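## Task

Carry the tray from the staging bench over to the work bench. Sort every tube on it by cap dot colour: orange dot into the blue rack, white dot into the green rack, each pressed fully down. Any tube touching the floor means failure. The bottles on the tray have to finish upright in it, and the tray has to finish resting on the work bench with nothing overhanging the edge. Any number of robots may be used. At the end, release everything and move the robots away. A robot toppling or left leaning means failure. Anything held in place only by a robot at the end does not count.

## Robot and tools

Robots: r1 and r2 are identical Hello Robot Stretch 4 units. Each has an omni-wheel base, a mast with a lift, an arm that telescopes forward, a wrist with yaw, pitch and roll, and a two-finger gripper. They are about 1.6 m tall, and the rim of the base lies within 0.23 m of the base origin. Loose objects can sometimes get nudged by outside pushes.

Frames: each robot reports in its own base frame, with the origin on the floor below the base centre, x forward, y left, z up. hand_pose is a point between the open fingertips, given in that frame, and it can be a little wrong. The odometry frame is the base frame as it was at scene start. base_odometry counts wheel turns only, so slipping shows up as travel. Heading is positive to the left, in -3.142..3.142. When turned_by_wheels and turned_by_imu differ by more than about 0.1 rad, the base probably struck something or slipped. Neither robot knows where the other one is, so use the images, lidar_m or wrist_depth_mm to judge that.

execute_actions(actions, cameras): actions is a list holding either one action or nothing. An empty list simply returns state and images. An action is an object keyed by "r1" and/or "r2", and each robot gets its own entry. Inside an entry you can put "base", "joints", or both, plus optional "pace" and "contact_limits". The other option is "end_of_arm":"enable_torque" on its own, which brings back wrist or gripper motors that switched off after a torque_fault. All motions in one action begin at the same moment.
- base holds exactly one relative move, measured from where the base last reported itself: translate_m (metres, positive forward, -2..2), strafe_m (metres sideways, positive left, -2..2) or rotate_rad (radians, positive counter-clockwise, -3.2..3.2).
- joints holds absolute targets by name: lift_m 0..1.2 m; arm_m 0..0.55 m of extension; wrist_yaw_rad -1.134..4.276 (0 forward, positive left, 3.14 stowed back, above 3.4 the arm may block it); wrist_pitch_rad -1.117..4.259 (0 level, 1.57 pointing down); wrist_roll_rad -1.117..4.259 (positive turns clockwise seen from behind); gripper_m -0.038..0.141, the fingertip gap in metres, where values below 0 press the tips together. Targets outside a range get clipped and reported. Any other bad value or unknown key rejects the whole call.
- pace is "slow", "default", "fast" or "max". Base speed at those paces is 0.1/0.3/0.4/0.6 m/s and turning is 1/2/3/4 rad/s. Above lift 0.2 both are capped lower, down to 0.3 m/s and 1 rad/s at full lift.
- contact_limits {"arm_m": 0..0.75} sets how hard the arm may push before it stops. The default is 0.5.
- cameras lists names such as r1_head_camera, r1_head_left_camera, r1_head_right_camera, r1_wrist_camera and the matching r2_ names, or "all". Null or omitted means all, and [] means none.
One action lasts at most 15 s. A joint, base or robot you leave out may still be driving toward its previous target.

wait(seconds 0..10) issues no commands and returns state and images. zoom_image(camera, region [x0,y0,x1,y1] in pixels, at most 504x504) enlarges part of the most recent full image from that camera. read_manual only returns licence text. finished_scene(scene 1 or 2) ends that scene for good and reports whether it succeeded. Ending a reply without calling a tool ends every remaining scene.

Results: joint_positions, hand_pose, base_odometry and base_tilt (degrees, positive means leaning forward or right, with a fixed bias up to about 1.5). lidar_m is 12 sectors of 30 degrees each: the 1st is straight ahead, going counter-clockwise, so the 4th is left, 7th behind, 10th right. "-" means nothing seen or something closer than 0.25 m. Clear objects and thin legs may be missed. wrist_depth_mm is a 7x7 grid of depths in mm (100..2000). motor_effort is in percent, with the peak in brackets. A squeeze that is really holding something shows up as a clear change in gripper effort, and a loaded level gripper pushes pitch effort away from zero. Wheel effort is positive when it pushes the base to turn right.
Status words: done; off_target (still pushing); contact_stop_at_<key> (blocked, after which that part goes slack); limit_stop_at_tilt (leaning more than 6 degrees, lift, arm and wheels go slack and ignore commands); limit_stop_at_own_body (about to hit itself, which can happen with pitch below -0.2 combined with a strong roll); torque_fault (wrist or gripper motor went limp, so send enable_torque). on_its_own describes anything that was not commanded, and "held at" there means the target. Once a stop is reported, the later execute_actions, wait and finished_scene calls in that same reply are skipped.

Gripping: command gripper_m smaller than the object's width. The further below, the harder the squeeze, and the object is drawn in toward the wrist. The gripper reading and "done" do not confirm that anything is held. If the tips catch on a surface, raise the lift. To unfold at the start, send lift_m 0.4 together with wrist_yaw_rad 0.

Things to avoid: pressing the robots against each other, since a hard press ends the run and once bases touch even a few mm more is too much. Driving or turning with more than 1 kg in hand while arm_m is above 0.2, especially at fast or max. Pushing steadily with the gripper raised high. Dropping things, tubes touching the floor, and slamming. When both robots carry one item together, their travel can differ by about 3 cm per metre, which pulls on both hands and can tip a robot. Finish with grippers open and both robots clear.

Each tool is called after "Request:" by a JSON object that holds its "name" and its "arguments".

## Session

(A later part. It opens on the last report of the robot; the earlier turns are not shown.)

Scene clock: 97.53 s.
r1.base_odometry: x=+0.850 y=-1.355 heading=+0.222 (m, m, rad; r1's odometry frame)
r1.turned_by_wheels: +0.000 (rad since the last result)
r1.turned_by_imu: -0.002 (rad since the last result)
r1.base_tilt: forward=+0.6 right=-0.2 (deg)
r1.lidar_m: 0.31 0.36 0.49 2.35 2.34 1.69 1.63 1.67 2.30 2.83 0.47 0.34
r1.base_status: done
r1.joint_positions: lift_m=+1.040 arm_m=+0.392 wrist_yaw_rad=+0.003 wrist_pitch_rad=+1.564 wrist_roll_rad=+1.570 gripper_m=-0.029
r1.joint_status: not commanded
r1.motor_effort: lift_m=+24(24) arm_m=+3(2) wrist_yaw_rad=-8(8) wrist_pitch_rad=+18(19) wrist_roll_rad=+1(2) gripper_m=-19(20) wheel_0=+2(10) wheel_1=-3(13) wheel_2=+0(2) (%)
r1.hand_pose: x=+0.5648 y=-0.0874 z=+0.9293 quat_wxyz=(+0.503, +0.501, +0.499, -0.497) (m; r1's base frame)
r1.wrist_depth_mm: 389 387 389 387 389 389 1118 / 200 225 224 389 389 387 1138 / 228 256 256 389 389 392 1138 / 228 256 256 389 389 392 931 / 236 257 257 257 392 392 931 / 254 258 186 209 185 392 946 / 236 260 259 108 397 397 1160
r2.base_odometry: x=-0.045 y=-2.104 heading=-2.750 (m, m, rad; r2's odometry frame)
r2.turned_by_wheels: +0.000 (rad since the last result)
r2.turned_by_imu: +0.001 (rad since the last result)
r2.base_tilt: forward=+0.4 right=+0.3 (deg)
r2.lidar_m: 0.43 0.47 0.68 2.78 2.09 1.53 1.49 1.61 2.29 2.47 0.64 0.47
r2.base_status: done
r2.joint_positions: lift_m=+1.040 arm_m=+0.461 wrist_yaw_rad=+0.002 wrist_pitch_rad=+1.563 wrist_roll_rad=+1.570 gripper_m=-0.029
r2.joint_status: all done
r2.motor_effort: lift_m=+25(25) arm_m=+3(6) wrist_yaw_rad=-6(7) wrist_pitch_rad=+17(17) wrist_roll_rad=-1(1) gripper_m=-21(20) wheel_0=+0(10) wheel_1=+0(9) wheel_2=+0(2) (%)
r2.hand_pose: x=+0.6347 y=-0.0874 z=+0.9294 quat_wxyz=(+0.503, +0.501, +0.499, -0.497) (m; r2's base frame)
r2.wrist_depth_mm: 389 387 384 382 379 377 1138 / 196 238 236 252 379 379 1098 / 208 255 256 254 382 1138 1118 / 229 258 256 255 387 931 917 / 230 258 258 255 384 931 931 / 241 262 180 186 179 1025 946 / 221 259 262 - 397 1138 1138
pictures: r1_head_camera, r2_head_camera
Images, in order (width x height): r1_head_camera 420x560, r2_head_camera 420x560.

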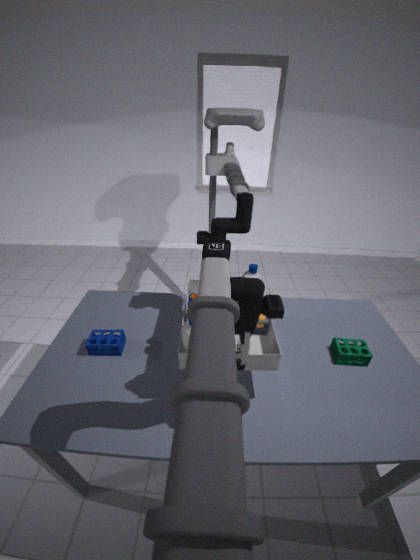

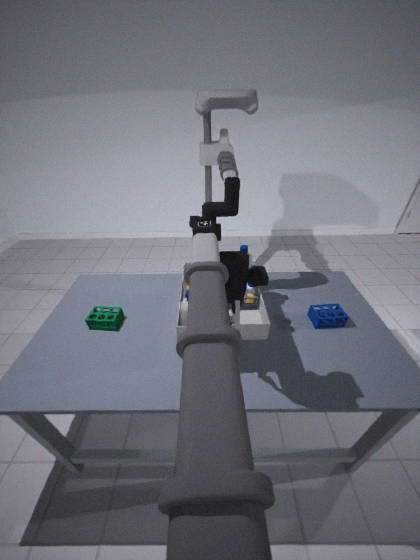

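Request:
{"name": "execute_actions", "arguments": {"actions": [{"r1":{"joints":{"lift_m":0.908},"pace":"slow"},"r2":{"joints":{"lift_m":0.908,"arm_m":0.476},"pace":"slow"}}], "cameras": []}}

Request:
{"name": "execute_actions", "arguments": {"actions": [{"r1":{"joints":{"gripper_m":0.06}},"r2":{"joints":{"gripper_m":0.06}}}], "cameras": []}}

Request:
{"name": "execute_actions", "arguments": {"actions": [{"r1":{"joints":{"lift_m":1.05}},"r2":{"joints":{"lift_m":1.1}}}], "cameras": []}}

Request:
{"name": "execute_actions", "arguments": {"actions": [{"r2":{"joints":{"arm_m":0.01,"wrist_pitch_rad":0.5,"wrist_roll_rad":0},"base":{"translate_m":-0.1}},"r1":{"joints":{"arm_m":0.54},"base":{"strafe_m":-0.07}}}], "cameras": ["r1_wrist_camera","r2_wrist_camera"]}}

Scene clock: 111.57 s.
r1.base_odometry: x=+0.850 y=-1.355 heading=+0.222 (m, m, rad; r1's odometry frame)
r1.turned_by_wheels: +0.000 (rad since the last result)
r1.turned_by_imu: +0.002 (rad since the last result)
r1.base_tilt: forward=+0.7 right=-0.2 (deg)
r1.lidar_m: 0.33 0.35 0.48 2.36 2.35 1.70 1.61 1.69 2.30 2.84 0.50 0.35
r1.base_status: not commanded
r1.joint_positions: lift_m=+0.908 arm_m=+0.392 wrist_yaw_rad=+0.001 wrist_pitch_rad=+1.570 wrist_roll_rad=+1.570 gripper_m=-0.029
r1.joint_status: all done
r1.motor_effort: lift_m=+19(23) arm_m=+2(3) wrist_yaw_rad=-2(8) wrist_pitch_rad=-1(18) wrist_roll_rad=+2(1) gripper_m=-19(19) wheel_0=+2(2) wheel_1=-3(3) wheel_2=+0(0) (%)
r1.hand_pose: x=+0.5627 y=-0.0874 z=+0.7977 quat_wxyz=(+0.501, +0.500, +0.500, -0.499) (m; r1's base frame)
r1.wrist_depth_mm: 256 256 256 257 258 258 258 / 196 221 224 256 259 259 262 / 225 256 257 259 260 260 260 / 225 256 255 260 259 262 263 / 230 258 258 258 262 263 263 / 254 257 184 202 185 262 264 / 236 259 259 109 265 263 265
r2.base_odometry: x=-0.045 y=-2.104 heading=-2.750 (m, m, rad; r2's odometry frame)
r2.turned_by_wheels: +0.000 (rad since the last result)
r2.turned_by_imu: -0.001 (rad since the last result)
r2.base_tilt: forward=+0.5 right=+0.3 (deg)
r2.lidar_m: 0.44 0.47 0.68 2.77 2.10 1.53 1.49 1.61 2.26 2.45 0.61 0.47
r2.base_status: not commanded
r2.joint_positions: lift_m=+0.908 arm_m=+0.475 wrist_yaw_rad=+0.000 wrist_pitch_rad=+1.570 wrist_roll_rad=+1.570 gripper_m=-0.029
r2.joint_status: all done
r2.motor_effort: lift_m=+20(21) arm_m=+5(4) wrist_yaw_rad=-2(5) wrist_pitch_rad=-1(17) wrist_roll_rad=-1(1) gripper_m=-19(21) wheel_0=+0(0) wheel_1=+0(0) wheel_2=+0(0) (%)
r2.hand_pose: x=+0.6464 y=-0.0874 z=+0.7978 quat_wxyz=(+0.500, +0.500, +0.500, -0.500) (m; r2's base frame)
r2.wrist_depth_mm: 257 256 254 253 251 250 249 / 196 230 236 251 253 250 249 / 206 255 254 254 254 254 251 / 229 256 256 255 255 254 253 / 229 258 257 211 258 256 255 / 237 262 180 198 179 256 798 / 208 258 260 - 259 256 1008
pictures: none
No camera images: the call's "cameras" was empty. Leave "cameras" out to get every camera's image.

Scene clock: 113.17 s.
r1.base_odometry: x=+0.850 y=-1.355 heading=+0.222 (m, m, rad; r1's odometry frame)
r1.turned_by_wheels: +0.000 (rad since the last result)
r1.turned_by_imu: +0.001 (rad since the last result)
r1.base_tilt: forward=+0.5 right=-0.2 (deg)
r1.lidar_m: 0.33 0.34 0.48 2.37 2.35 1.68 1.61 1.66 2.27 2.84 0.50 0.35
r1.base_status: not commanded
r1.joint_positions: lift_m=+0.908 arm_m=+0.392 wrist_yaw_rad=+0.000 wrist_pitch_rad=+1.571 wrist_roll_rad=+1.570 gripper_m=+0.060
r1.joint_status: all done
r1.motor_effort: lift_m=+18(19) arm_m=+3(3) wrist_yaw_rad=+1(2) wrist_pitch_rad=-2(4) wrist_roll_rad=+1(2) gripper_m=-3(22) wheel_0=+2(2) wheel_1=-3(3) wheel_2=+0(1) (%)
r1.hand_pose: x=+0.5625 y=-0.0874 z=+0.7977 quat_wxyz=(+0.500, +0.500, +0.500, -0.500) (m; r1's base frame)
r1.wrist_depth_mm: 258 258 258 260 260 260 262 / 216 220 221 257 260 262 262 / 227 256 258 260 262 260 262 / 229 258 259 262 262 263 263 / 254 259 259 263 262 264 265 / 256 259 215 262 197 265 265 / 236 260 262 108 265 265 266
r2.base_odometry: x=-0.045 y=-2.104 heading=-2.750 (m, m, rad; r2's odometry frame)
r2.turned_by_wheels: +0.000 (rad since the last result)
r2.turned_by_imu: +0.000 (rad since the last result)
r2.base_tilt: forward=+0.5 right=+0.3 (deg)
r2.lidar_m: 0.42 0.44 0.68 2.77 2.09 1.53 1.47 1.58 2.24 2.48 0.63 0.45
r2.base_status: not commanded
r2.joint_positions: lift_m=+0.908 arm_m=+0.475 wrist_yaw_rad=+0.000 wrist_pitch_rad=+1.570 wrist_roll_rad=+1.570 gripper_m=+0.060
r2.joint_status: all done
r2.motor_effort: lift_m=+19(20) arm_m=+5(5) wrist_yaw_rad=+0(2) wrist_pitch_rad=-3(4) wrist_roll_rad=-1(0) gripper_m=-3(21) wheel_0=+0(0) wheel_1=+0(0) wheel_2=+0(0) (%)
r2.hand_pose: x=+0.6461 y=-0.0874 z=+0.7978 quat_wxyz=(+0.500, +0.500, +0.500, -0.500) (m; r2's base frame)
r2.wrist_depth_mm: 257 256 256 253 252 250 249 / 197 229 234 253 253 252 250 / 208 256 256 255 255 253 253 / 230 258 257 258 256 254 254 / 232 259 257 258 258 256 521 / 238 260 260 257 193 258 798 / 210 260 264 - 262 258 1025
pictures: none
No camera images: the call's "cameras" was empty. Leave "cameras" out to get every camera's image.

Scene clock: 115.07 s.
r1.base_odometry: x=+0.850 y=-1.355 heading=+0.222 (m, m, rad; r1's odometry frame)
r1.turned_by_wheels: +0.000 (rad since the last result)
r1.turned_by_imu: +0.001 (rad since the last result)
r1.base_tilt: forward=+0.6 right=-0.2 (deg)
r1.lidar_m: 0.33 0.35 0.50 2.37 2.33 1.69 1.60 1.69 2.31 2.83 0.49 0.35
r1.base_status: not commanded
r1.joint_positions: lift_m=+1.050 arm_m=+0.392 wrist_yaw_rad=+0.000 wrist_pitch_rad=+1.570 wrist_roll_rad=+1.570 gripper_m=+0.060
r1.joint_status: all done
r1.motor_effort: lift_m=+21(22) arm_m=+2(3) wrist_yaw_rad=+0(0) wrist_pitch_rad=-1(2) wrist_roll_rad=+1(1) gripper_m=-2(2) wheel_0=+2(2) wheel_1=-4(4) wheel_2=+0(0) (%)
r1.hand_pose: x=+0.5625 y=-0.0874 z=+0.9395 quat_wxyz=(+0.500, +0.500, +0.500, -0.500) (m; r1's base frame)
r1.wrist_depth_mm: 394 399 397 399 399 402 1138 / 399 397 399 399 402 402 1138 / 336 338 397 402 402 402 1138 / 340 349 397 402 402 404 960 / 397 375 404 404 404 404 946 / 399 373 215 402 197 410 1182 / 402 343 402 108 407 1182 1160
r2.base_odometry: x=-0.045 y=-2.104 heading=-2.750 (m, m, rad; r2's odometry frame)
r2.turned_by_wheels: +0.000 (rad since the last result)
r2.turned_by_imu: +0.000 (rad since the last result)
r2.base_tilt: forward=+0.4 right=+0.3 (deg)
r2.lidar_m: 0.43 0.44 0.66 2.76 2.10 1.53 1.50 1.59 2.23 2.45 0.64 0.47
r2.base_status: not commanded
r2.joint_positions: lift_m=+1.100 arm_m=+0.475 wrist_yaw_rad=+0.000 wrist_pitch_rad=+1.570 wrist_roll_rad=+1.570 gripper_m=+0.060
r2.joint_status: all done
r2.motor_effort: lift_m=+22(21) arm_m=+5(5) wrist_yaw_rad=-1(1) wrist_pitch_rad=-3(3) wrist_roll_rad=+0(1) gripper_m=-3(3) wheel_0=+0(0) wheel_1=+0(0) wheel_2=+0(0) (%)
r2.hand_pose: x=+0.6461 y=-0.0874 z=+0.9896 quat_wxyz=(+0.500, +0.500, +0.500, -0.500) (m; r2's base frame)
r2.wrist_depth_mm: 449 449 442 442 442 1160 1182 / 452 445 449 445 442 1182 1205 / 384 338 445 442 445 1205 1182 / 452 424 445 445 449 1008 976 / 455 449 439 452 449 976 1008 / 462 427 397 452 193 1255 1205 / 442 349 459 - 459 1205 1229
pictures: none
No camera images: the call's "cameras" was empty. Leave "cameras" out to get every camera's image.

Scene clock: 117.50 s.
r1.base_odometry: x=+0.865 y=-1.423 heading=+0.222 (m, m, rad; r1's odometry frame)
r1.turned_by_wheels: +0.000 (rad since the last result)
r1.turned_by_imu: +0.001 (rad since the last result)
r1.base_tilt: forward=+0.5 right=-0.2 (deg)
r1.lidar_m: 0.34 0.35 0.48 2.44 2.29 1.69 1.60 1.66 2.29 2.77 0.48 0.35
r1.base_status: done
r1.joint_positions: lift_m=+1.050 arm_m=+0.539 wrist_yaw_rad=+0.000 wrist_pitch_rad=+1.570 wrist_roll_rad=+1.570 gripper_m=+0.060
r1.joint_status: all done
r1.motor_effort: lift_m=+20(21) arm_m=+5(5) wrist_yaw_rad=-1(1) wrist_pitch_rad=-1(1) wrist_roll_rad=+1(1) gripper_m=-3(3) wheel_0=+4(13) wheel_1=-2(9) wheel_2=+0(1) (%)
r1.hand_pose: x=+0.7103 y=-0.0874 z=+0.9395 quat_wxyz=(+0.500, +0.500, +0.500, -0.500) (m; r1's base frame)
r1.wrist_depth_mm: 394 397 397 397 399 402 399 / 394 399 397 402 402 399 402 / 397 399 402 402 402 402 402 / 399 399 399 402 402 402 404 / 258 334 342 402 402 404 407 / 266 399 215 343 198 407 410 / 377 399 402 108 404 410 413
r2.base_odometry: x=+0.047 y=-2.066 heading=-2.750 (m, m, rad; r2's odometry frame)
r2.turned_by_wheels: +0.000 (rad since the last result)
r2.turned_by_imu: -0.001 (rad since the last result)
r2.base_tilt: forward=+0.4 right=+0.3 (deg)
r2.lidar_m: 0.54 0.57 0.81 2.77 1.95 1.42 1.38 1.48 2.11 2.49 0.78 0.56
r2.base_status: done
r2.joint_positions: lift_m=+1.100 arm_m=+0.011 wrist_yaw_rad=+0.000 wrist_pitch_rad=+0.502 wrist_roll_rad=+0.000 gripper_m=+0.060
r2.joint_status: all done
r2.motor_effort: lift_m=+22(22) arm_m=-6(5) wrist_yaw_rad=+1(1) wrist_pitch_rad=-8(14) wrist_roll_rad=-1(7) gripper_m=-3(3) wheel_0=-1(7) wheel_1=+1(8) wheel_2=+0(10) (%)
r2.hand_pose: x=+0.4346 y=-0.0874 z=+1.1392 quat_wxyz=(+0.969, +0.000, +0.248, +0.000) (m; r2's base frame)
r2.wrist_depth_mm: - - - - - - - / - - - - - - - / - - - - - - - / 1060 991 1008 946 960 976 1042 / 798 798 741 798 788 788 768 / 654 668 621 654 193 654 654 / 591 585 585 - 580 559 574
pictures: r1_wrist_camera, r2_wrist_camera
camera_calibration (this result's frames):
r1_wrist_camera: T_world_to_cam=[[-0.999004, -0.0444451, -0.00387441, 0.705917], [-0.0445342, 0.998638, 0.0271678, 0.147646], [0.00266166, 0.0273133, -0.999623, 1.16854], [0, 0, 0, 1]] pos_world=[0.708679, -0.147988, 1.16683]
r2_wrist_camera: T_world_to_cam=[[0.0666693, -0.997775, -0.000922864, -0.102913], [-0.523463, -0.0341893, -0.851362, 1.2362], [0.849436, 0.0572428, -0.524578, 0.460906], [0, 0, 0, 1]] pos_world=[0.262456, -0.0868025, 1.29414]
Images, in order (width x height): r1_wrist_camera 616x392, r2_wrist_camera 616x392.

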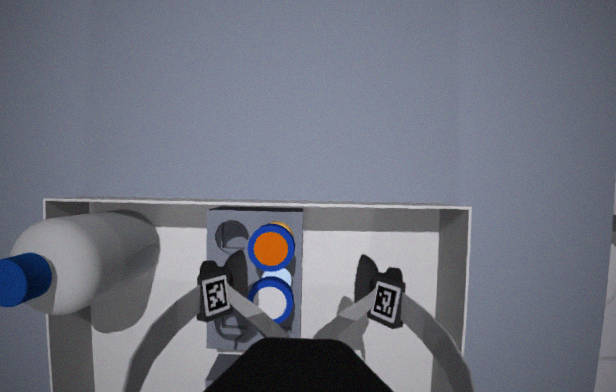

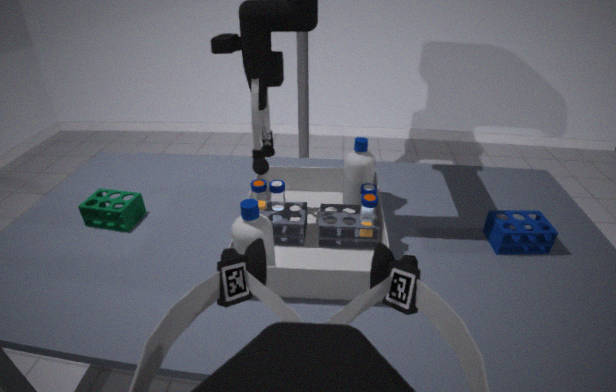

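Request:
{"name": "execute_actions", "arguments": {"actions": [{"r1":{"joints":{"arm_m":0.501},"base":{"translate_m":0.06}}}], "cameras": []}}

Request:
{"name": "execute_actions", "arguments": {"actions": [{"r1":{"joints":{"lift_m":1.01},"base":{"strafe_m":-0.013}}}], "cameras": ["r1_wrist_camera"]}}

Scene clock: 125.30 s.
r1.base_odometry: x=+0.924 y=-1.410 heading=+0.222 (m, m, rad; r1's odometry frame)
r1.turned_by_wheels: +0.000 (rad since the last result)
r1.turned_by_imu: +0.002 (rad since the last result)
r1.base_tilt: forward=+0.6 right=-0.2 (deg)
r1.lidar_m: 0.25 0.30 0.40 2.41 2.44 1.75 1.67 1.74 2.39 2.77 0.42 0.31
r1.base_status: done
r1.joint_positions: lift_m=+1.050 arm_m=+0.502 wrist_yaw_rad=+0.000 wrist_pitch_rad=+1.570 wrist_roll_rad=+1.570 gripper_m=+0.060
r1.joint_status: all done
r1.motor_effort: lift_m=+21(21) arm_m=-5(6) wrist_yaw_rad=-1(0) wrist_pitch_rad=-1(1) wrist_roll_rad=+1(1) gripper_m=-3(3) wheel_0=+4(9) wheel_1=+3(12) wheel_2=-3(10) (%)
r1.hand_pose: x=+0.6729 y=-0.0874 z=+0.9395 quat_wxyz=(+0.500, +0.500, +0.500, -0.500) (m; r1's base frame)
r1.wrist_depth_mm: 399 397 397 399 402 402 399 / 397 397 399 399 399 402 404 / 397 399 399 399 402 402 404 / 402 402 404 402 404 402 407 / 257 290 399 342 402 404 404 / 260 394 216 282 198 407 404 / 404 392 402 109 402 375 410
r2.base_odometry: x=+0.047 y=-2.066 heading=-2.750 (m, m, rad; r2's odometry frame)
r2.turned_by_wheels: +0.000 (rad since the last result)
r2.turned_by_imu: -0.001 (rad since the last result)
r2.base_tilt: forward=+0.4 right=+0.3 (deg)
r2.lidar_m: 0.52 0.57 0.82 2.77 1.92 1.40 1.37 1.51 2.13 2.48 0.78 0.54
r2.base_status: not commanded
r2.joint_positions: lift_m=+1.100 arm_m=+0.011 wrist_yaw_rad=+0.000 wrist_pitch_rad=+0.502 wrist_roll_rad=+0.000 gripper_m=+0.060
r2.joint_status: not commanded
r2.motor_effort: lift_m=+22(22) arm_m=-5(5) wrist_yaw_rad=+0(1) wrist_pitch_rad=-9(8) wrist_roll_rad=-1(1) gripper_m=-1(3) wheel_0=-1(1) wheel_1=+1(1) wheel_2=+0(0) (%)
r2.hand_pose: x=+0.4346 y=-0.0874 z=+1.1392 quat_wxyz=(+0.969, +0.000, +0.248, +0.000) (m; r2's base frame)
r2.wrist_depth_mm: - - - - - - - / - - - - - - - / - - - - - - - / 1042 991 991 931 946 991 1025 / 778 798 750 788 788 778 778 / 668 661 627 647 192 654 640 / 597 580 585 - 585 554 569
pictures: none
No camera images: the call's "cameras" was empty. Leave "cameras" out to get every camera's image.

Scene clock: 126.30 s.
r1.base_odometry: x=+0.926 y=-1.423 heading=+0.222 (m, m, rad; r1's odometry frame)
r1.turned_by_wheels: +0.000 (rad since the last result)
r1.turned_by_imu: +0.000 (rad since the last result)
r1.base_tilt: forward=+0.6 right=-0.3 (deg)
r1.lidar_m: 0.28 0.29 0.38 2.45 2.39 1.76 1.68 1.75 2.38 2.75 0.42 0.29
r1.base_status: done
r1.joint_positions: lift_m=+1.010 arm_m=+0.502 wrist_yaw_rad=+0.000 wrist_pitch_rad=+1.570 wrist_roll_rad=+1.570 gripper_m=+0.060
r1.joint_status: all done
r1.motor_effort: lift_m=+16(21) arm_m=-4(4) wrist_yaw_rad=-1(0) wrist_pitch_rad=-1(1) wrist_roll_rad=+0(1) gripper_m=-2(5) wheel_0=+5(11) wheel_1=-4(12) wheel_2=+0(3) (%)
r1.hand_pose: x=+0.6729 y=-0.0874 z=+0.8999 quat_wxyz=(+0.500, +0.500, +0.500, -0.500) (m; r1's base frame)
r1.wrist_depth_mm: 359 357 359 359 359 359 362 / 359 359 359 362 362 362 364 / 357 359 362 362 362 362 364 / 362 362 362 364 364 364 366 / 234 314 357 301 364 362 366 / 219 281 216 243 198 362 368 / 297 362 362 108 364 320 370
r2.base_odometry: x=+0.047 y=-2.066 heading=-2.750 (m, m, rad; r2's odometry frame)
r2.turned_by_wheels: +0.000 (rad since the last result)
r2.turned_by_imu: +0.000 (rad since the last result)
r2.base_tilt: forward=+0.3 right=+0.2 (deg)
r2.lidar_m: 0.52 0.56 0.81 2.75 1.95 1.43 1.39 1.48 2.10 2.52 0.76 0.58
r2.base_status: not commanded
r2.joint_positions: lift_m=+1.100 arm_m=+0.011 wrist_yaw_rad=+0.000 wrist_pitch_rad=+0.502 wrist_roll_rad=+0.000 gripper_m=+0.060
r2.joint_status: not commanded
r2.motor_effort: lift_m=+22(22) arm_m=-5(5) wrist_yaw_rad=+1(1) wrist_pitch_rad=-8(8) wrist_roll_rad=-1(2) gripper_m=-3(3) wheel_0=-1(1) wheel_1=+1(1) wheel_2=+0(0) (%)
r2.hand_pose: x=+0.4346 y=-0.0874 z=+1.1392 quat_wxyz=(+0.969, +0.000, +0.248, +0.000) (m; r2's base frame)
r2.wrist_depth_mm: - - - 634 - - - / - - - - - - - / - - - - - - - / 1042 1025 991 960 931 1008 1025 / 798 798 750 798 778 788 778 / 654 668 615 647 193 661 647 / 591 574 585 - 580 559 569
pictures: r1_wrist_camera
camera_calibration (this result's frames):
r1_wrist_camera: T_world_to_cam=[[-0.99901, -0.0443101, -0.00387822, 0.668412], [-0.0443994, 0.998644, 0.0271677, 0.146968], [0.00266916, 0.027313, -0.999623, 1.129], [0, 0, 0, 1]] pos_world=[0.671262, -0.147987, 1.12717]
Images, in order (width x height): r1_wrist_camera 616x392.

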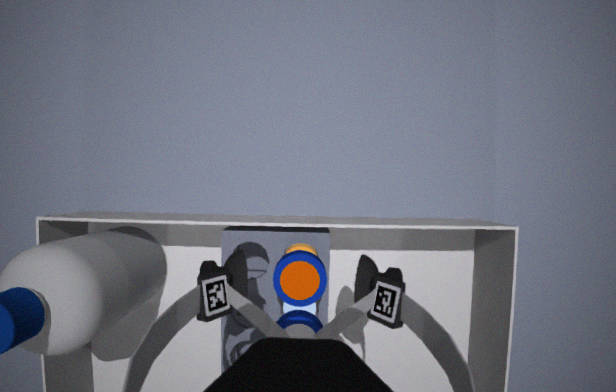

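Request:
{"name": "execute_actions", "arguments": {"actions": [{"r1":{"joints":{"lift_m":0.975}}}], "cameras": []}}

Request:
{"name": "execute_actions", "arguments": {"actions": [{"r1":{"joints":{"gripper_m":0.005}}}], "cameras": ["r1_wrist_camera"]}}

Request:
{"name": "execute_actions", "arguments": {"actions": [{"r1":{"joints":{"lift_m":1.19}}}], "cameras": []}}

Request:
{"name": "execute_actions", "arguments": {"actions": [{"r1":{"base":{"strafe_m":0.6},"joints":{"arm_m":0.43}}}], "cameras": ["r1_wrist_camera"]}}

Scene clock: 142.90 s.
r1.base_odometry: x=+0.926 y=-1.423 heading=+0.222 (m, m, rad; r1's odometry frame)
r1.turned_by_wheels: +0.000 (rad since the last result)
r1.turned_by_imu: +0.001 (rad since the last result)
r1.base_tilt: forward=+0.6 right=-0.2 (deg)
r1.lidar_m: 0.27 0.27 0.40 2.43 2.43 1.75 1.68 1.75 2.37 2.75 0.42 0.29
r1.base_status: not commanded
r1.joint_positions: lift_m=+0.975 arm_m=+0.502 wrist_yaw_rad=+0.000 wrist_pitch_rad=+1.570 wrist_roll_rad=+1.570 gripper_m=+0.060
r1.joint_status: all done
r1.motor_effort: lift_m=+16(16) arm_m=-4(5) wrist_yaw_rad=+0(1) wrist_pitch_rad=-1(1) wrist_roll_rad=+1(1) gripper_m=-3(3) wheel_0=+5(5) wheel_1=-4(4) wheel_2=+0(0) (%)
r1.hand_pose: x=+0.6729 y=-0.0874 z=+0.8649 quat_wxyz=(+0.500, +0.500, +0.500, -0.500) (m; r1's base frame)
r1.wrist_depth_mm: 324 324 325 325 327 327 327 / 324 325 325 325 327 327 327 / 325 325 327 327 329 330 329 / 327 327 329 327 329 329 330 / 233 314 266 267 329 317 332 / 196 281 215 207 197 329 330 / 204 329 327 108 330 291 334
r2.base_odometry: x=+0.047 y=-2.066 heading=-2.750 (m, m, rad; r2's odometry frame)
r2.turned_by_wheels: +0.000 (rad since the last result)
r2.turned_by_imu: -0.001 (rad since the last result)
r2.base_tilt: forward=+0.4 right=+0.3 (deg)
r2.lidar_m: 0.53 0.58 0.78 2.77 1.96 1.43 1.38 1.49 2.16 2.51 0.78 0.55
r2.base_status: not commanded
r2.joint_positions: lift_m=+1.100 arm_m=+0.011 wrist_yaw_rad=+0.000 wrist_pitch_rad=+0.502 wrist_roll_rad=+0.000 gripper_m=+0.060
r2.joint_status: not commanded
r2.motor_effort: lift_m=+22(22) arm_m=-5(5) wrist_yaw_rad=+1(1) wrist_pitch_rad=-8(8) wrist_roll_rad=-1(1) gripper_m=-4(3) wheel_0=-1(1) wheel_1=+1(1) wheel_2=+0(0) (%)
r2.hand_pose: x=+0.4346 y=-0.0874 z=+1.1392 quat_wxyz=(+0.969, +0.000, +0.248, +0.000) (m; r2's base frame)
r2.wrist_depth_mm: - - - - - - - / - - - - - - - / - - - - - - - / 1060 991 991 946 931 960 1042 / 788 788 732 788 788 788 778 / 654 668 627 654 193 654 654 / 591 580 580 - 585 554 569
pictures: none
No camera images: the call's "cameras" was empty. Leave "cameras" out to get every camera's image.

Scene clock: 144.23 s.
r1.base_odometry: x=+0.926 y=-1.423 heading=+0.222 (m, m, rad; r1's odometry frame)
r1.turned_by_wheels: +0.000 (rad since the last result)
r1.turned_by_imu: +0.000 (rad since the last result)
r1.base_tilt: forward=+0.6 right=-0.2 (deg)
r1.lidar_m: 0.28 0.30 0.41 2.45 2.39 1.73 1.68 1.76 2.38 2.75 0.41 0.30
r1.base_status: not commanded
r1.joint_positions: lift_m=+0.975 arm_m=+0.502 wrist_yaw_rad=+0.000 wrist_pitch_rad=+1.570 wrist_roll_rad=+1.570 gripper_m=+0.005
r1.joint_status: all done
r1.motor_effort: lift_m=+16(16) arm_m=-4(4) wrist_yaw_rad=+1(1) wrist_pitch_rad=-1(1) wrist_roll_rad=+0(1) gripper_m=-15(17) wheel_0=+5(5) wheel_1=-4(4) wheel_2=+0(0) (%)
r1.hand_pose: x=+0.6729 y=-0.0874 z=+0.8649 quat_wxyz=(+0.500, +0.500, +0.500, -0.500) (m; r1's base frame)
r1.wrist_depth_mm: 324 325 324 325 325 327 327 / 324 327 325 327 327 329 330 / 325 325 327 327 327 329 330 / 325 325 327 329 330 330 332 / 232 314 267 253 329 319 330 / 195 264 191 198 190 327 334 / 204 329 329 108 330 290 334
r2.base_odometry: x=+0.047 y=-2.066 heading=-2.750 (m, m, rad; r2's odometry frame)
r2.turned_by_wheels: +0.000 (rad since the last result)
r2.turned_by_imu: +0.000 (rad since the last result)
r2.base_tilt: forward=+0.3 right=+0.3 (deg)
r2.lidar_m: 0.52 0.55 0.81 2.76 1.96 1.43 1.40 1.49 2.13 2.47 0.75 0.55
r2.base_status: not commanded
r2.joint_positions: lift_m=+1.100 arm_m=+0.011 wrist_yaw_rad=+0.000 wrist_pitch_rad=+0.502 wrist_roll_rad=+0.000 gripper_m=+0.060
r2.joint_status: not commanded
r2.motor_effort: lift_m=+22(22) arm_m=-5(4) wrist_yaw_rad=+0(2) wrist_pitch_rad=-8(8) wrist_roll_rad=-1(2) gripper_m=-3(2) wheel_0=-1(1) wheel_1=+1(1) wheel_2=+0(0) (%)
r2.hand_pose: x=+0.4346 y=-0.0874 z=+1.1392 quat_wxyz=(+0.969, +0.000, +0.248, +0.000) (m; r2's base frame)
r2.wrist_depth_mm: - - - - - - - / - - - - - - - / - - - - - - - / 1060 1008 991 946 946 1008 1042 / 788 809 732 798 788 788 778 / 654 661 609 654 192 654 647 / 597 585 580 - 585 559 569
pictures: r1_wrist_camera
camera_calibration (this result's frames):
r1_wrist_camera: T_world_to_cam=[[-0.99901, -0.0443103, -0.00387822, 0.668273], [-0.0443995, 0.998644, 0.0271677, 0.147918], [0.00266916, 0.027313, -0.999623, 1.09402], [0, 0, 0, 1]] pos_world=[0.671259, -0.147987, 1.09218]
Images, in order (width x height): r1_wrist_camera 616x392.

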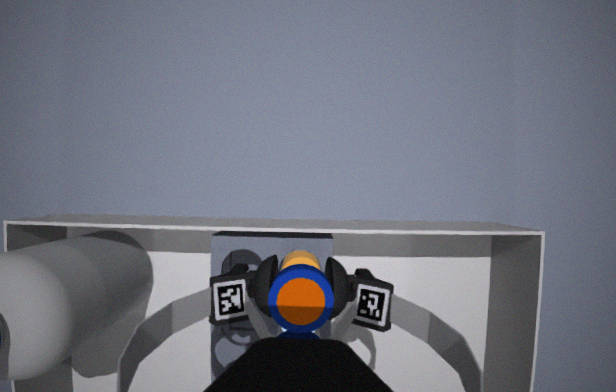

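Scene clock: 146.20 s.
r1.base_odometry: x=+0.926 y=-1.423 heading=+0.222 (m, m, rad; r1's odometry frame)
r1.turned_by_wheels: +0.000 (rad since the last result)
r1.turned_by_imu: +0.001 (rad since the last result)
r1.base_tilt: forward=+0.6 right=-0.3 (deg)
r1.lidar_m: 0.26 0.30 0.41 2.44 2.44 1.74 1.66 1.73 2.36 2.75 0.40 0.30
r1.base_status: not commanded
r1.joint_positions: lift_m=+1.190 arm_m=+0.502 wrist_yaw_rad=+0.000 wrist_pitch_rad=+1.570 wrist_roll_rad=+1.570 gripper_m=+0.005
r1.joint_status: all done
r1.motor_effort: lift_m=+20(21) arm_m=-5(5) wrist_yaw_rad=+1(0) wrist_pitch_rad=-1(1) wrist_roll_rad=+1(0) gripper_m=-13(15) wheel_0=+5(5) wheel_1=-4(4) wheel_2=+0(0) (%)
r1.hand_pose: x=+0.6729 y=-0.0874 z=+1.0795 quat_wxyz=(+0.500, +0.500, +0.500, -0.500) (m; r1's base frame)
r1.wrist_depth_mm: 535 530 535 535 539 539 539 / 539 535 535 539 535 535 544 / 535 544 535 544 539 544 1308 / 539 535 539 544 544 549 1042 / 539 404 525 484 539 544 1078 / 544 535 191 198 190 544 1308 / 544 539 544 108 549 544 1281
r2.base_odometry: x=+0.047 y=-2.066 heading=-2.750 (m, m, rad; r2's odometry frame)
r2.turned_by_wheels: +0.000 (rad since the last result)
r2.turned_by_imu: +0.000 (rad since the last result)
r2.base_tilt: forward=+0.4 right=+0.3 (deg)
r2.lidar_m: 0.52 0.58 0.79 2.77 1.93 1.41 1.39 1.50 2.08 2.47 0.79 0.56
r2.base_status: not commanded
r2.joint_positions: lift_m=+1.100 arm_m=+0.011 wrist_yaw_rad=+0.000 wrist_pitch_rad=+0.502 wrist_roll_rad=+0.000 gripper_m=+0.060
r2.joint_status: not commanded
r2.motor_effort: lift_m=+22(22) arm_m=-5(5) wrist_yaw_rad=+0(0) wrist_pitch_rad=-9(9) wrist_roll_rad=-1(2) gripper_m=-1(3) wheel_0=-1(1) wheel_1=+1(1) wheel_2=+0(0) (%)
r2.hand_pose: x=+0.4346 y=-0.0874 z=+1.1392 quat_wxyz=(+0.969, +0.000, +0.248, +0.000) (m; r2's base frame)
r2.wrist_depth_mm: - - - - - - - / - - - - - - - / - - - - - - - / 1078 1008 976 960 960 991 1042 / 788 809 741 798 788 778 768 / 661 661 634 640 193 661 647 / 591 580 585 - 591 554 574
pictures: none
No camera images: the call's "cameras" was empty. Leave "cameras" out to get every camera's image.

Scene clock: 149.53 s.
r1.base_odometry: x=+0.794 y=-0.838 heading=+0.222 (m, m, rad; r1's odometry frame)
r1.turned_by_wheels: +0.000 (rad since the last result)
r1.turned_by_imu: +0.004 (rad since the last result)
r1.base_tilt: forward=+0.6 right=-0.3 (deg)
r1.lidar_m: 0.26 0.27 1.89 1.84 2.43 1.76 1.67 1.74 2.39 1.17 0.40 0.30
r1.base_status: done
r1.joint_positions: lift_m=+1.190 arm_m=+0.431 wrist_yaw_rad=+0.000 wrist_pitch_rad=+1.570 wrist_roll_rad=+1.570 gripper_m=+0.005
r1.joint_status: all done
r1.motor_effort: lift_m=+20(20) arm_m=-5(6) wrist_yaw_rad=-1(0) wrist_pitch_rad=-1(1) wrist_roll_rad=+0(1) gripper_m=-15(14) wheel_0=-4(15) wheel_1=+1(9) wheel_2=+0(1) (%)
r1.hand_pose: x=+0.6019 y=-0.0874 z=+1.0796 quat_wxyz=(+0.500, +0.500, +0.500, -0.500) (m; r1's base frame)
r1.wrist_depth_mm: 530 535 535 530 539 535 1255 / 530 535 535 544 535 544 1308 / 535 530 539 535 535 539 1308 / 539 539 539 539 544 544 1308 / 539 544 535 539 539 549 1078 / 535 544 191 198 190 549 1308 / 544 544 544 108 549 554 1308
r2.base_odometry: x=+0.047 y=-2.066 heading=-2.750 (m, m, rad; r2's odometry frame)
r2.turned_by_wheels: +0.000 (rad since the last result)
r2.turned_by_imu: -0.001 (rad since the last result)
r2.base_tilt: forward=+0.4 right=+0.3 (deg)
r2.lidar_m: 0.53 0.58 0.82 2.75 1.98 1.44 1.37 1.47 2.13 2.49 0.78 0.53
r2.base_status: not commanded
r2.joint_positions: lift_m=+1.100 arm_m=+0.011 wrist_yaw_rad=+0.000 wrist_pitch_rad=+0.502 wrist_roll_rad=+0.000 gripper_m=+0.060
r2.joint_status: not commanded
r2.motor_effort: lift_m=+22(22) arm_m=-5(5) wrist_yaw_rad=+1(0) wrist_pitch_rad=-8(8) wrist_roll_rad=-2(1) gripper_m=-2(4) wheel_0=-1(1) wheel_1=+1(1) wheel_2=+0(0) (%)
r2.hand_pose: x=+0.4346 y=-0.0874 z=+1.1392 quat_wxyz=(+0.969, +0.000, +0.248, +0.000) (m; r2's base frame)
r2.wrist_depth_mm: - - - - - - 707 / - - - - - - - / - - - - - - - / 1078 1008 1008 946 946 960 1025 / 798 798 741 798 788 788 768 / 654 661 621 640 193 654 647 / 597 591 585 - 585 559 569
pictures: r1_wrist_camera
camera_calibration (this result's frames):
r1_wrist_camera: T_world_to_cam=[[-0.999012, -0.0442806, -0.00390275, 0.598219], [-0.0443706, 0.998646, 0.0271666, 0.138919], [0.00269451, 0.0273129, -0.999623, 1.30878], [0, 0, 0, 1]] pos_world=[0.600265, -0.147987, 1.30684]
Images, in order (width x height): r1_wrist_camera 616x392.

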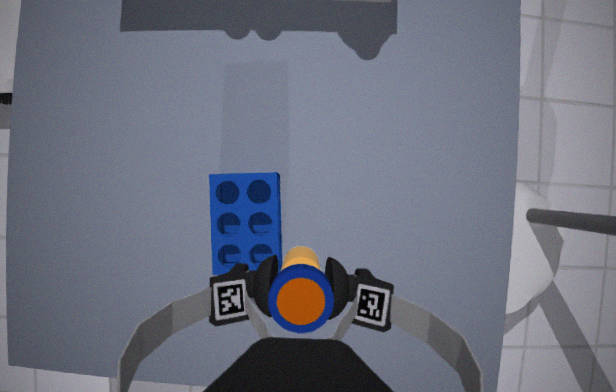

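Request:
{"name": "execute_actions", "arguments": {"actions": [{"r1":{"base":{"strafe_m":-0.055},"joints":{"arm_m":0.487,"lift_m":1.05}}}], "cameras": ["r1_wrist_camera","r2_wrist_camera"]}}

Scene clock: 164.47 s.
r1.base_odometry: x=+0.806 y=-0.891 heading=+0.222 (m, m, rad; r1's odometry frame)
r1.turned_by_wheels: +0.000 (rad since the last result)
r1.turned_by_imu: +0.002 (rad since the last result)
r1.base_tilt: forward=+0.6 right=-0.2 (deg)
r1.lidar_m: 0.26 0.30 1.96 1.89 2.41 1.77 1.66 1.75 2.40 1.18 0.41 0.30
r1.base_status: done
r1.joint_positions: lift_m=+1.050 arm_m=+0.486 wrist_yaw_rad=+0.000 wrist_pitch_rad=+1.570 wrist_roll_rad=+1.570 gripper_m=+0.005
r1.joint_status: all done
r1.motor_effort: lift_m=+17(20) arm_m=+5(6) wrist_yaw_rad=+1(0) wrist_pitch_rad=-1(1) wrist_roll_rad=+0(1) gripper_m=-13(14) wheel_0=+5(10) wheel_1=-3(13) wheel_2=+0(2) (%)
r1.hand_pose: x=+0.6573 y=-0.0874 z=+0.9399 quat_wxyz=(+0.500, +0.500, +0.500, -0.500) (m; r1's base frame)
r1.wrist_depth_mm: 394 397 399 399 399 402 399 / 397 397 399 397 399 402 404 / 399 397 399 402 402 402 404 / 399 404 399 404 404 404 404 / 402 404 402 345 404 404 407 / 402 402 191 197 190 407 410 / 404 404 404 109 413 407 407
r2.base_odometry: x=+0.047 y=-2.066 heading=-2.750 (m, m, rad; r2's odometry frame)
r2.turned_by_wheels: +0.000 (rad since the last result)
r2.turned_by_imu: -0.001 (rad since the last result)
r2.base_tilt: forward=+0.4 right=+0.3 (deg)
r2.lidar_m: 0.54 0.57 0.82 2.76 1.93 1.43 1.38 1.50 2.08 2.50 0.79 0.55
r2.base_status: not commanded
r2.joint_positions: lift_m=+1.100 arm_m=+0.011 wrist_yaw_rad=+0.000 wrist_pitch_rad=+0.502 wrist_roll_rad=+0.000 gripper_m=+0.060
r2.joint_status: not commanded
r2.motor_effort: lift_m=+22(22) arm_m=-5(5) wrist_yaw_rad=+0(0) wrist_pitch_rad=-8(8) wrist_roll_rad=-2(2) gripper_m=-2(5) wheel_0=-1(1) wheel_1=+1(1) wheel_2=+0(0) (%)
r2.hand_pose: x=+0.4346 y=-0.0874 z=+1.1392 quat_wxyz=(+0.969, +0.000, +0.248, +0.000) (m; r2's base frame)
r2.wrist_depth_mm: - - - - - - 585 / - - - - - - 634 / - - - - - - - / 1060 976 991 960 946 991 1042 / 788 788 741 788 778 778 768 / 654 661 621 647 193 654 647 / 603 585 580 - 591 554 569
pictures: r1_wrist_camera, r2_wrist_camera
camera_calibration (this result's frames):
r1_wrist_camera: T_world_to_cam=[[-0.999008, -0.0443495, -0.00392288, 0.653044], [-0.04444, 0.998643, 0.0271657, 0.145218], [0.00271277, 0.0273131, -0.999623, 1.16898], [0, 0, 0, 1]] pos_world=[0.655678, -0.147987, 1.16715]
r2_wrist_camera: T_world_to_cam=[[0.0666694, -0.997775, -0.000922842, -0.102913], [-0.523463, -0.0341894, -0.851362, 1.2362], [0.849436, 0.0572429, -0.524578, 0.460906], [0, 0, 0, 1]] pos_world=[0.262456, -0.0868025, 1.29414]
Images, in order (width x height): r1_wrist_camera 616x392, r2_wrist_camera 616x392.

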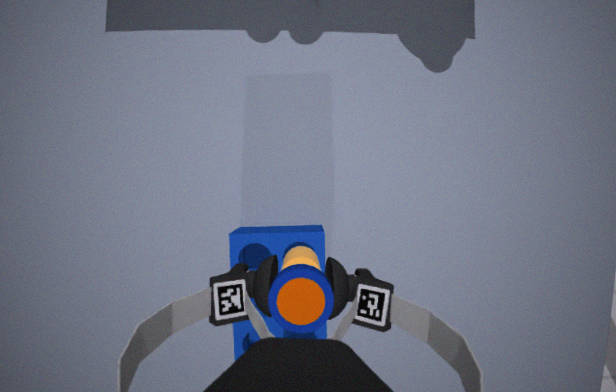

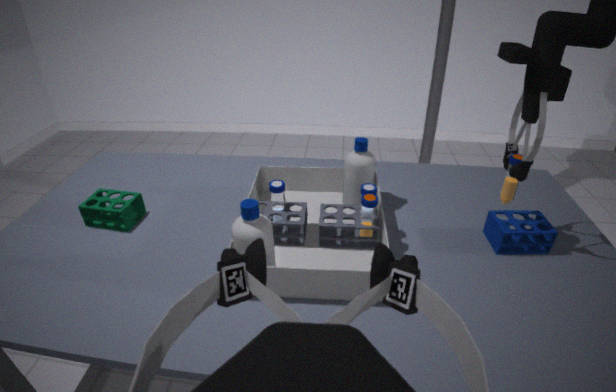

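Request:
{"name": "execute_actions", "arguments": {"actions": [{"r1":{"joints":{"lift_m":0.96,"arm_m":0.489},"pace":"slow"}}], "cameras": ["r1_wrist_camera","r2_wrist_camera"]}}

Scene clock: 171.67 s.
r1.base_odometry: x=+0.806 y=-0.891 heading=+0.222 (m, m, rad; r1's odometry frame)
r1.turned_by_wheels: +0.000 (rad since the last result)
r1.turned_by_imu: +0.002 (rad since the last result)
r1.base_tilt: forward=+0.6 right=-0.3 (deg)
r1.lidar_m: 0.26 0.30 1.97 1.90 2.41 1.74 1.67 1.76 2.38 1.16 0.41 0.29
r1.base_status: not commanded
r1.joint_positions: lift_m=+0.960 arm_m=+0.488 wrist_yaw_rad=+0.000 wrist_pitch_rad=+1.570 wrist_roll_rad=+1.570 gripper_m=+0.005
r1.joint_status: all done
r1.motor_effort: lift_m=+12(17) arm_m=+5(5) wrist_yaw_rad=+0(2) wrist_pitch_rad=-1(1) wrist_roll_rad=+1(1) gripper_m=-13(14) wheel_0=+5(5) wheel_1=-3(3) wheel_2=+0(0) (%)
r1.hand_pose: x=+0.6593 y=-0.0874 z=+0.8502 quat_wxyz=(+0.500, +0.500, +0.500, -0.500) (m; r1's base frame)
r1.wrist_depth_mm: 310 312 312 314 314 314 315 / 312 314 314 314 314 317 314 / 315 314 315 314 315 317 317 / 315 315 317 315 315 319 317 / 315 315 315 257 317 317 319 / 319 315 193 196 189 319 317 / 319 319 319 109 319 319 320
r2.base_odometry: x=+0.047 y=-2.066 heading=-2.750 (m, m, rad; r2's odometry frame)
r2.turned_by_wheels: +0.000 (rad since the last result)
r2.turned_by_imu: -0.001 (rad since the last result)
r2.base_tilt: forward=+0.4 right=+0.3 (deg)
r2.lidar_m: 0.54 0.57 0.80 2.76 1.92 1.42 1.37 1.48 2.10 2.51 0.77 0.57
r2.base_status: not commanded
r2.joint_positions: lift_m=+1.100 arm_m=+0.011 wrist_yaw_rad=+0.000 wrist_pitch_rad=+0.502 wrist_roll_rad=+0.000 gripper_m=+0.060
r2.joint_status: not commanded
r2.motor_effort: lift_m=+22(22) arm_m=-5(5) wrist_yaw_rad=+0(1) wrist_pitch_rad=-9(9) wrist_roll_rad=-2(2) gripper_m=-5(3) wheel_0=-1(1) wheel_1=+1(1) wheel_2=+0(0) (%)
r2.hand_pose: x=+0.4346 y=-0.0874 z=+1.1392 quat_wxyz=(+0.969, +0.000, +0.248, +0.000) (m; r2's base frame)
r2.wrist_depth_mm: - - - - - - - / - - - - - - 627 / - - - - - - - / 1060 1008 1008 931 960 946 1042 / 788 798 741 788 798 778 778 / 654 668 621 640 193 654 647 / 597 580 591 - 580 559 569
pictures: r1_wrist_camera, r2_wrist_camera
camera_calibration (this result's frames):
r1_wrist_camera: T_world_to_cam=[[-0.999009, -0.0443495, -0.00386572, 0.654609], [-0.0444384, 0.998643, 0.0271682, 0.147738], [0.00265557, 0.0273131, -0.999623, 1.07939], [0, 0, 0, 1]] pos_world=[0.657659, -0.147987, 1.0775]
r2_wrist_camera: T_world_to_cam=[[0.0666695, -0.997775, -0.000922715, -0.102913], [-0.523463, -0.0341895, -0.851362, 1.2362], [0.849436, 0.0572429, -0.524578, 0.460906], [0, 0, 0, 1]] pos_world=[0.262456, -0.0868025, 1.29414]
Images, in order (width x height): r1_wrist_camera 616x392, r2_wrist_camera 616x392.

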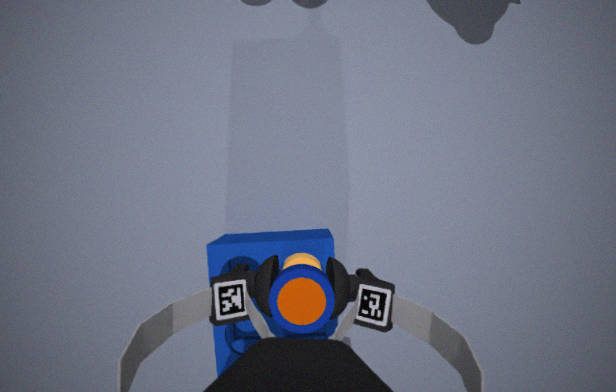

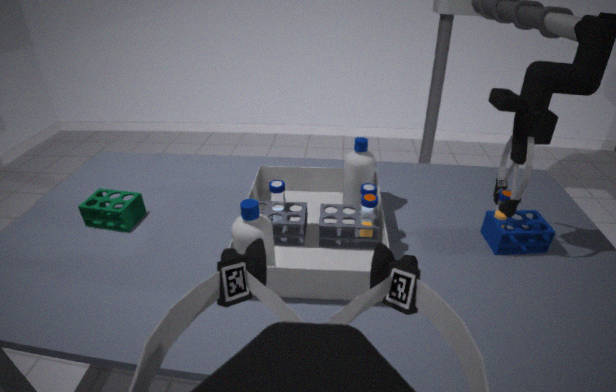

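Request:
{"name": "execute_actions", "arguments": {"actions": [{"r1":{"joints":{"gripper_m":0.06}}}], "cameras": []}}

Request:
{"name": "execute_actions", "arguments": {"actions": [{"r1":{"joints":{"lift_m":1.1,"arm_m":0.501}}}], "cameras": []}}

Request:
{"name": "execute_actions", "arguments": {"actions": [{"r1":{"base":{"strafe_m":-0.51}}}], "cameras": []}}

Request:
{"name": "execute_actions", "arguments": {"actions": [{"r1":{"joints":{"lift_m":1.01}}}], "cameras": ["r1_wrist_camera"]}}

Scene clock: 182.27 s.
r1.base_odometry: x=+0.806 y=-0.891 heading=+0.222 (m, m, rad; r1's odometry frame)
r1.turned_by_wheels: +0.000 (rad since the last result)
r1.turned_by_imu: +0.002 (rad since the last result)
r1.base_tilt: forward=+0.5 right=-0.3 (deg)
r1.lidar_m: 0.27 0.28 1.93 1.90 2.39 1.75 1.67 1.75 2.38 1.14 0.41 0.27
r1.base_status: not commanded
r1.joint_positions: lift_m=+0.960 arm_m=+0.488 wrist_yaw_rad=+0.000 wrist_pitch_rad=+1.570 wrist_roll_rad=+1.570 gripper_m=+0.060
r1.joint_status: all done
r1.motor_effort: lift_m=+16(16) arm_m=+4(4) wrist_yaw_rad=+1(0) wrist_pitch_rad=-1(1) wrist_roll_rad=+2(1) gripper_m=-3(15) wheel_0=+5(5) wheel_1=-3(3) wheel_2=+0(0) (%)
r1.hand_pose: x=+0.6593 y=-0.0874 z=+0.8499 quat_wxyz=(+0.500, +0.500, +0.500, -0.500) (m; r1's base frame)
r1.wrist_depth_mm: 309 310 309 310 312 312 314 / 309 310 312 312 312 314 312 / 310 312 312 312 314 315 315 / 314 312 314 314 314 317 317 / 312 314 270 256 315 317 317 / 312 315 215 195 197 315 319 / 315 314 315 109 315 317 320
r2.base_odometry: x=+0.047 y=-2.066 heading=-2.750 (m, m, rad; r2's odometry frame)
r2.turned_by_wheels: +0.000 (rad since the last result)
r2.turned_by_imu: -0.001 (rad since the last result)
r2.base_tilt: forward=+0.3 right=+0.2 (deg)
r2.lidar_m: 0.53 0.57 0.80 2.77 1.95 1.43 1.38 1.47 2.11 2.49 0.80 0.56
r2.base_status: not commanded
r2.joint_positions: lift_m=+1.100 arm_m=+0.011 wrist_yaw_rad=+0.000 wrist_pitch_rad=+0.502 wrist_roll_rad=+0.000 gripper_m=+0.060
r2.joint_status: not commanded
r2.motor_effort: lift_m=+22(22) arm_m=-5(5) wrist_yaw_rad=+0(0) wrist_pitch_rad=-8(8) wrist_roll_rad=-2(1) gripper_m=-3(3) wheel_0=-1(1) wheel_1=+1(1) wheel_2=+0(0) (%)
r2.hand_pose: x=+0.4346 y=-0.0874 z=+1.1392 quat_wxyz=(+0.969, +0.000, +0.248, +0.000) (m; r2's base frame)
r2.wrist_depth_mm: - - - - - - - / - - - - - - 627 / - - - - - - - / 1060 991 991 931 946 931 1042 / 788 809 741 798 788 768 778 / 661 676 627 647 193 654 647 / 603 591 585 - 580 554 564
pictures: none
No camera images: the call's "cameras" was empty. Leave "cameras" out to get every camera's image.

Scene clock: 183.93 s.
r1.base_odometry: x=+0.806 y=-0.891 heading=+0.222 (m, m, rad; r1's odometry frame)
r1.turned_by_wheels: +0.000 (rad since the last result)
r1.turned_by_imu: +0.001 (rad since the last result)
r1.base_tilt: forward=+0.4 right=-0.2 (deg)
r1.lidar_m: 0.25 0.29 1.95 1.88 2.42 1.77 1.67 1.74 2.36 1.16 0.40 0.28
r1.base_status: not commanded
r1.joint_positions: lift_m=+1.100 arm_m=+0.500 wrist_yaw_rad=+0.000 wrist_pitch_rad=+1.570 wrist_roll_rad=+1.570 gripper_m=+0.060
r1.joint_status: all done
r1.motor_effort: lift_m=+20(24) arm_m=+5(5) wrist_yaw_rad=+1(1) wrist_pitch_rad=-1(1) wrist_roll_rad=+1(1) gripper_m=-2(3) wheel_0=+5(5) wheel_1=-3(3) wheel_2=+0(0) (%)
r1.hand_pose: x=+0.6713 y=-0.0874 z=+0.9896 quat_wxyz=(+0.500, +0.500, +0.500, -0.500) (m; r1's base frame)
r1.wrist_depth_mm: 445 449 445 449 449 449 452 / 445 449 449 442 445 449 455 / 449 449 449 452 455 452 449 / 445 449 452 452 455 452 455 / 449 455 449 392 455 459 455 / 455 452 215 394 197 455 459 / 452 452 452 108 459 459 459
r2.base_odometry: x=+0.047 y=-2.066 heading=-2.750 (m, m, rad; r2's odometry frame)
r2.turned_by_wheels: +0.000 (rad since the last result)
r2.turned_by_imu: +0.000 (rad since the last result)
r2.base_tilt: forward=+0.4 right=+0.3 (deg)
r2.lidar_m: 0.53 0.57 0.82 2.78 1.93 1.42 1.38 1.47 2.13 2.49 0.77 0.54
r2.base_status: not commanded
r2.joint_positions: lift_m=+1.100 arm_m=+0.011 wrist_yaw_rad=+0.000 wrist_pitch_rad=+0.502 wrist_roll_rad=+0.000 gripper_m=+0.060
r2.joint_status: not commanded
r2.motor_effort: lift_m=+22(22) arm_m=-5(5) wrist_yaw_rad=-1(2) wrist_pitch_rad=-8(8) wrist_roll_rad=-2(1) gripper_m=-3(4) wheel_0=-1(1) wheel_1=+1(1) wheel_2=+0(0) (%)
r2.hand_pose: x=+0.4346 y=-0.0874 z=+1.1392 quat_wxyz=(+0.969, +0.000, +0.248, +0.000) (m; r2's base frame)
r2.wrist_depth_mm: - - - - - - 564 / - - - - - - 654 / - - - - - - - / 1042 1008 991 946 946 976 1060 / 788 798 741 809 788 768 768 / 654 668 627 647 193 654 647 / 591 580 585 - 580 559 569
pictures: none
No camera images: the call's "cameras" was empty. Leave "cameras" out to get every camera's image.

Scene clock: 186.97 s.
r1.base_odometry: x=+0.919 y=-1.388 heading=+0.223 (m, m, rad; r1's odometry frame)
r1.turned_by_wheels: +0.000 (rad since the last result)
r1.turned_by_imu: +0.000 (rad since the last result)
r1.base_tilt: forward=+0.6 right=-0.2 (deg)
r1.lidar_m: 0.27 0.31 0.42 2.42 2.40 1.75 1.67 1.74 2.38 2.80 0.42 0.30
r1.base_status: done
r1.joint_positions: lift_m=+1.100 arm_m=+0.500 wrist_yaw_rad=+0.000 wrist_pitch_rad=+1.570 wrist_roll_rad=+1.570 gripper_m=+0.060
r1.joint_status: not commanded
r1.motor_effort: lift_m=+20(20) arm_m=+5(5) wrist_yaw_rad=+0(0) wrist_pitch_rad=-1(0) wrist_roll_rad=+1(0) gripper_m=-3(1) wheel_0=+5(15) wheel_1=-2(11) wheel_2=+0(0) (%)
r1.hand_pose: x=+0.6713 y=-0.0874 z=+0.9896 quat_wxyz=(+0.500, +0.500, +0.500, -0.500) (m; r1's base frame)
r1.wrist_depth_mm: 442 445 449 452 455 449 452 / 445 445 449 449 449 452 452 / 449 452 449 452 452 452 452 / 455 368 445 445 452 452 459 / 452 317 452 392 452 452 455 / 449 449 215 424 197 459 459 / 455 421 452 109 452 459 462
r2.base_odometry: x=+0.047 y=-2.066 heading=-2.750 (m, m, rad; r2's odometry frame)
r2.turned_by_wheels: +0.000 (rad since the last result)
r2.turned_by_imu: -0.001 (rad since the last result)
r2.base_tilt: forward=+0.3 right=+0.3 (deg)
r2.lidar_m: 0.52 0.57 0.83 2.76 1.91 1.40 1.39 1.45 2.09 2.50 0.77 0.56
r2.base_status: not commanded
r2.joint_positions: lift_m=+1.100 arm_m=+0.011 wrist_yaw_rad=+0.000 wrist_pitch_rad=+0.502 wrist_roll_rad=+0.000 gripper_m=+0.060
r2.joint_status: not commanded
r2.motor_effort: lift_m=+22(22) arm_m=-5(5) wrist_yaw_rad=+0(0) wrist_pitch_rad=-8(8) wrist_roll_rad=-1(2) gripper_m=-3(3) wheel_0=-1(1) wheel_1=+1(1) wheel_2=+0(0) (%)
r2.hand_pose: x=+0.4346 y=-0.0874 z=+1.1392 quat_wxyz=(+0.969, +0.000, +0.248, +0.000) (m; r2's base frame)
r2.wrist_depth_mm: - - - - - - - / - - - - - - - / - - - - - - - / 1060 991 976 946 931 991 1042 / 798 788 741 788 788 768 768 / 647 661 627 647 193 661 654 / 591 574 585 - 585 559 569
pictures: none
No camera images: the call's "cameras" was empty. Leave "cameras" out to get every camera's image.

Scene clock: 188.33 s.
r1.base_odometry: x=+0.919 y=-1.388 heading=+0.223 (m, m, rad; r1's odometry frame)
r1.turned_by_wheels: +0.000 (rad since the last result)
r1.turned_by_imu: +0.000 (rad since the last result)
r1.base_tilt: forward=+0.5 right=-0.2 (deg)
r1.lidar_m: 0.28 0.29 0.42 2.41 2.39 1.75 1.68 1.75 2.37 2.79 0.42 0.29
r1.base_status: not commanded
r1.joint_positions: lift_m=+1.010 arm_m=+0.500 wrist_yaw_rad=+0.000 wrist_pitch_rad=+1.570 wrist_roll_rad=+1.570 gripper_m=+0.060
r1.joint_status: all done
r1.motor_effort: lift_m=+16(17) arm_m=+4(5) wrist_yaw_rad=+1(1) wrist_pitch_rad=-1(1) wrist_roll_rad=+1(1) gripper_m=-3(2) wheel_0=+5(5) wheel_1=-2(2) wheel_2=+0(0) (%)
r1.hand_pose: x=+0.6713 y=-0.0874 z=+0.8999 quat_wxyz=(+0.500, +0.500, +0.500, -0.500) (m; r1's base frame)
r1.wrist_depth_mm: 357 359 359 359 362 362 359 / 359 357 359 362 362 359 364 / 359 359 359 359 364 364 364 / 233 297 359 362 364 364 366 / 217 287 357 301 359 364 366 / 306 362 215 301 198 364 366 / 324 366 364 108 364 322 370
r2.base_odometry: x=+0.047 y=-2.066 heading=-2.750 (m, m, rad; r2's odometry frame)
r2.turned_by_wheels: +0.000 (rad since the last result)
r2.turned_by_imu: +0.000 (rad since the last result)
r2.base_tilt: forward=+0.4 right=+0.3 (deg)
r2.lidar_m: 0.55 0.57 0.84 2.77 1.93 1.44 1.37 1.46 2.11 2.47 0.79 0.56
r2.base_status: not commanded
r2.joint_positions: lift_m=+1.100 arm_m=+0.011 wrist_yaw_rad=+0.000 wrist_pitch_rad=+0.502 wrist_roll_rad=+0.000 gripper_m=+0.060
r2.joint_status: not commanded
r2.motor_effort: lift_m=+22(22) arm_m=-5(5) wrist_yaw_rad=+0(0) wrist_pitch_rad=-8(8) wrist_roll_rad=-1(1) gripper_m=-4(3) wheel_0=-1(1) wheel_1=+1(1) wheel_2=+0(0) (%)
r2.hand_pose: x=+0.4346 y=-0.0874 z=+1.1392 quat_wxyz=(+0.969, +0.000, +0.248, +0.000) (m; r2's base frame)
r2.wrist_depth_mm: - - - 634 - - - / - - - - - - - / - - - - - - - / 1025 1008 1008 904 931 991 1042 / 788 788 732 788 778 788 778 / 654 668 634 640 194 654 647 / 591 585 580 - 591 554 564
pictures: r1_wrist_camera
camera_calibration (this result's frames):
r1_wrist_camera: T_world_to_cam=[[-0.999008, -0.0443592, -0.00383035, 0.666765], [-0.0444471, 0.998642, 0.0271698, 0.146927], [0.00261991, 0.0273131, -0.999623, 1.12904], [0, 0, 0, 1]] pos_world=[0.669676, -0.147987, 1.12717]
Images, in order (width x height): r1_wrist_camera 616x392.

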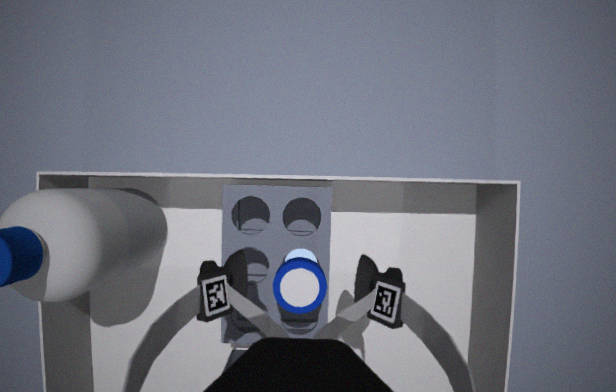

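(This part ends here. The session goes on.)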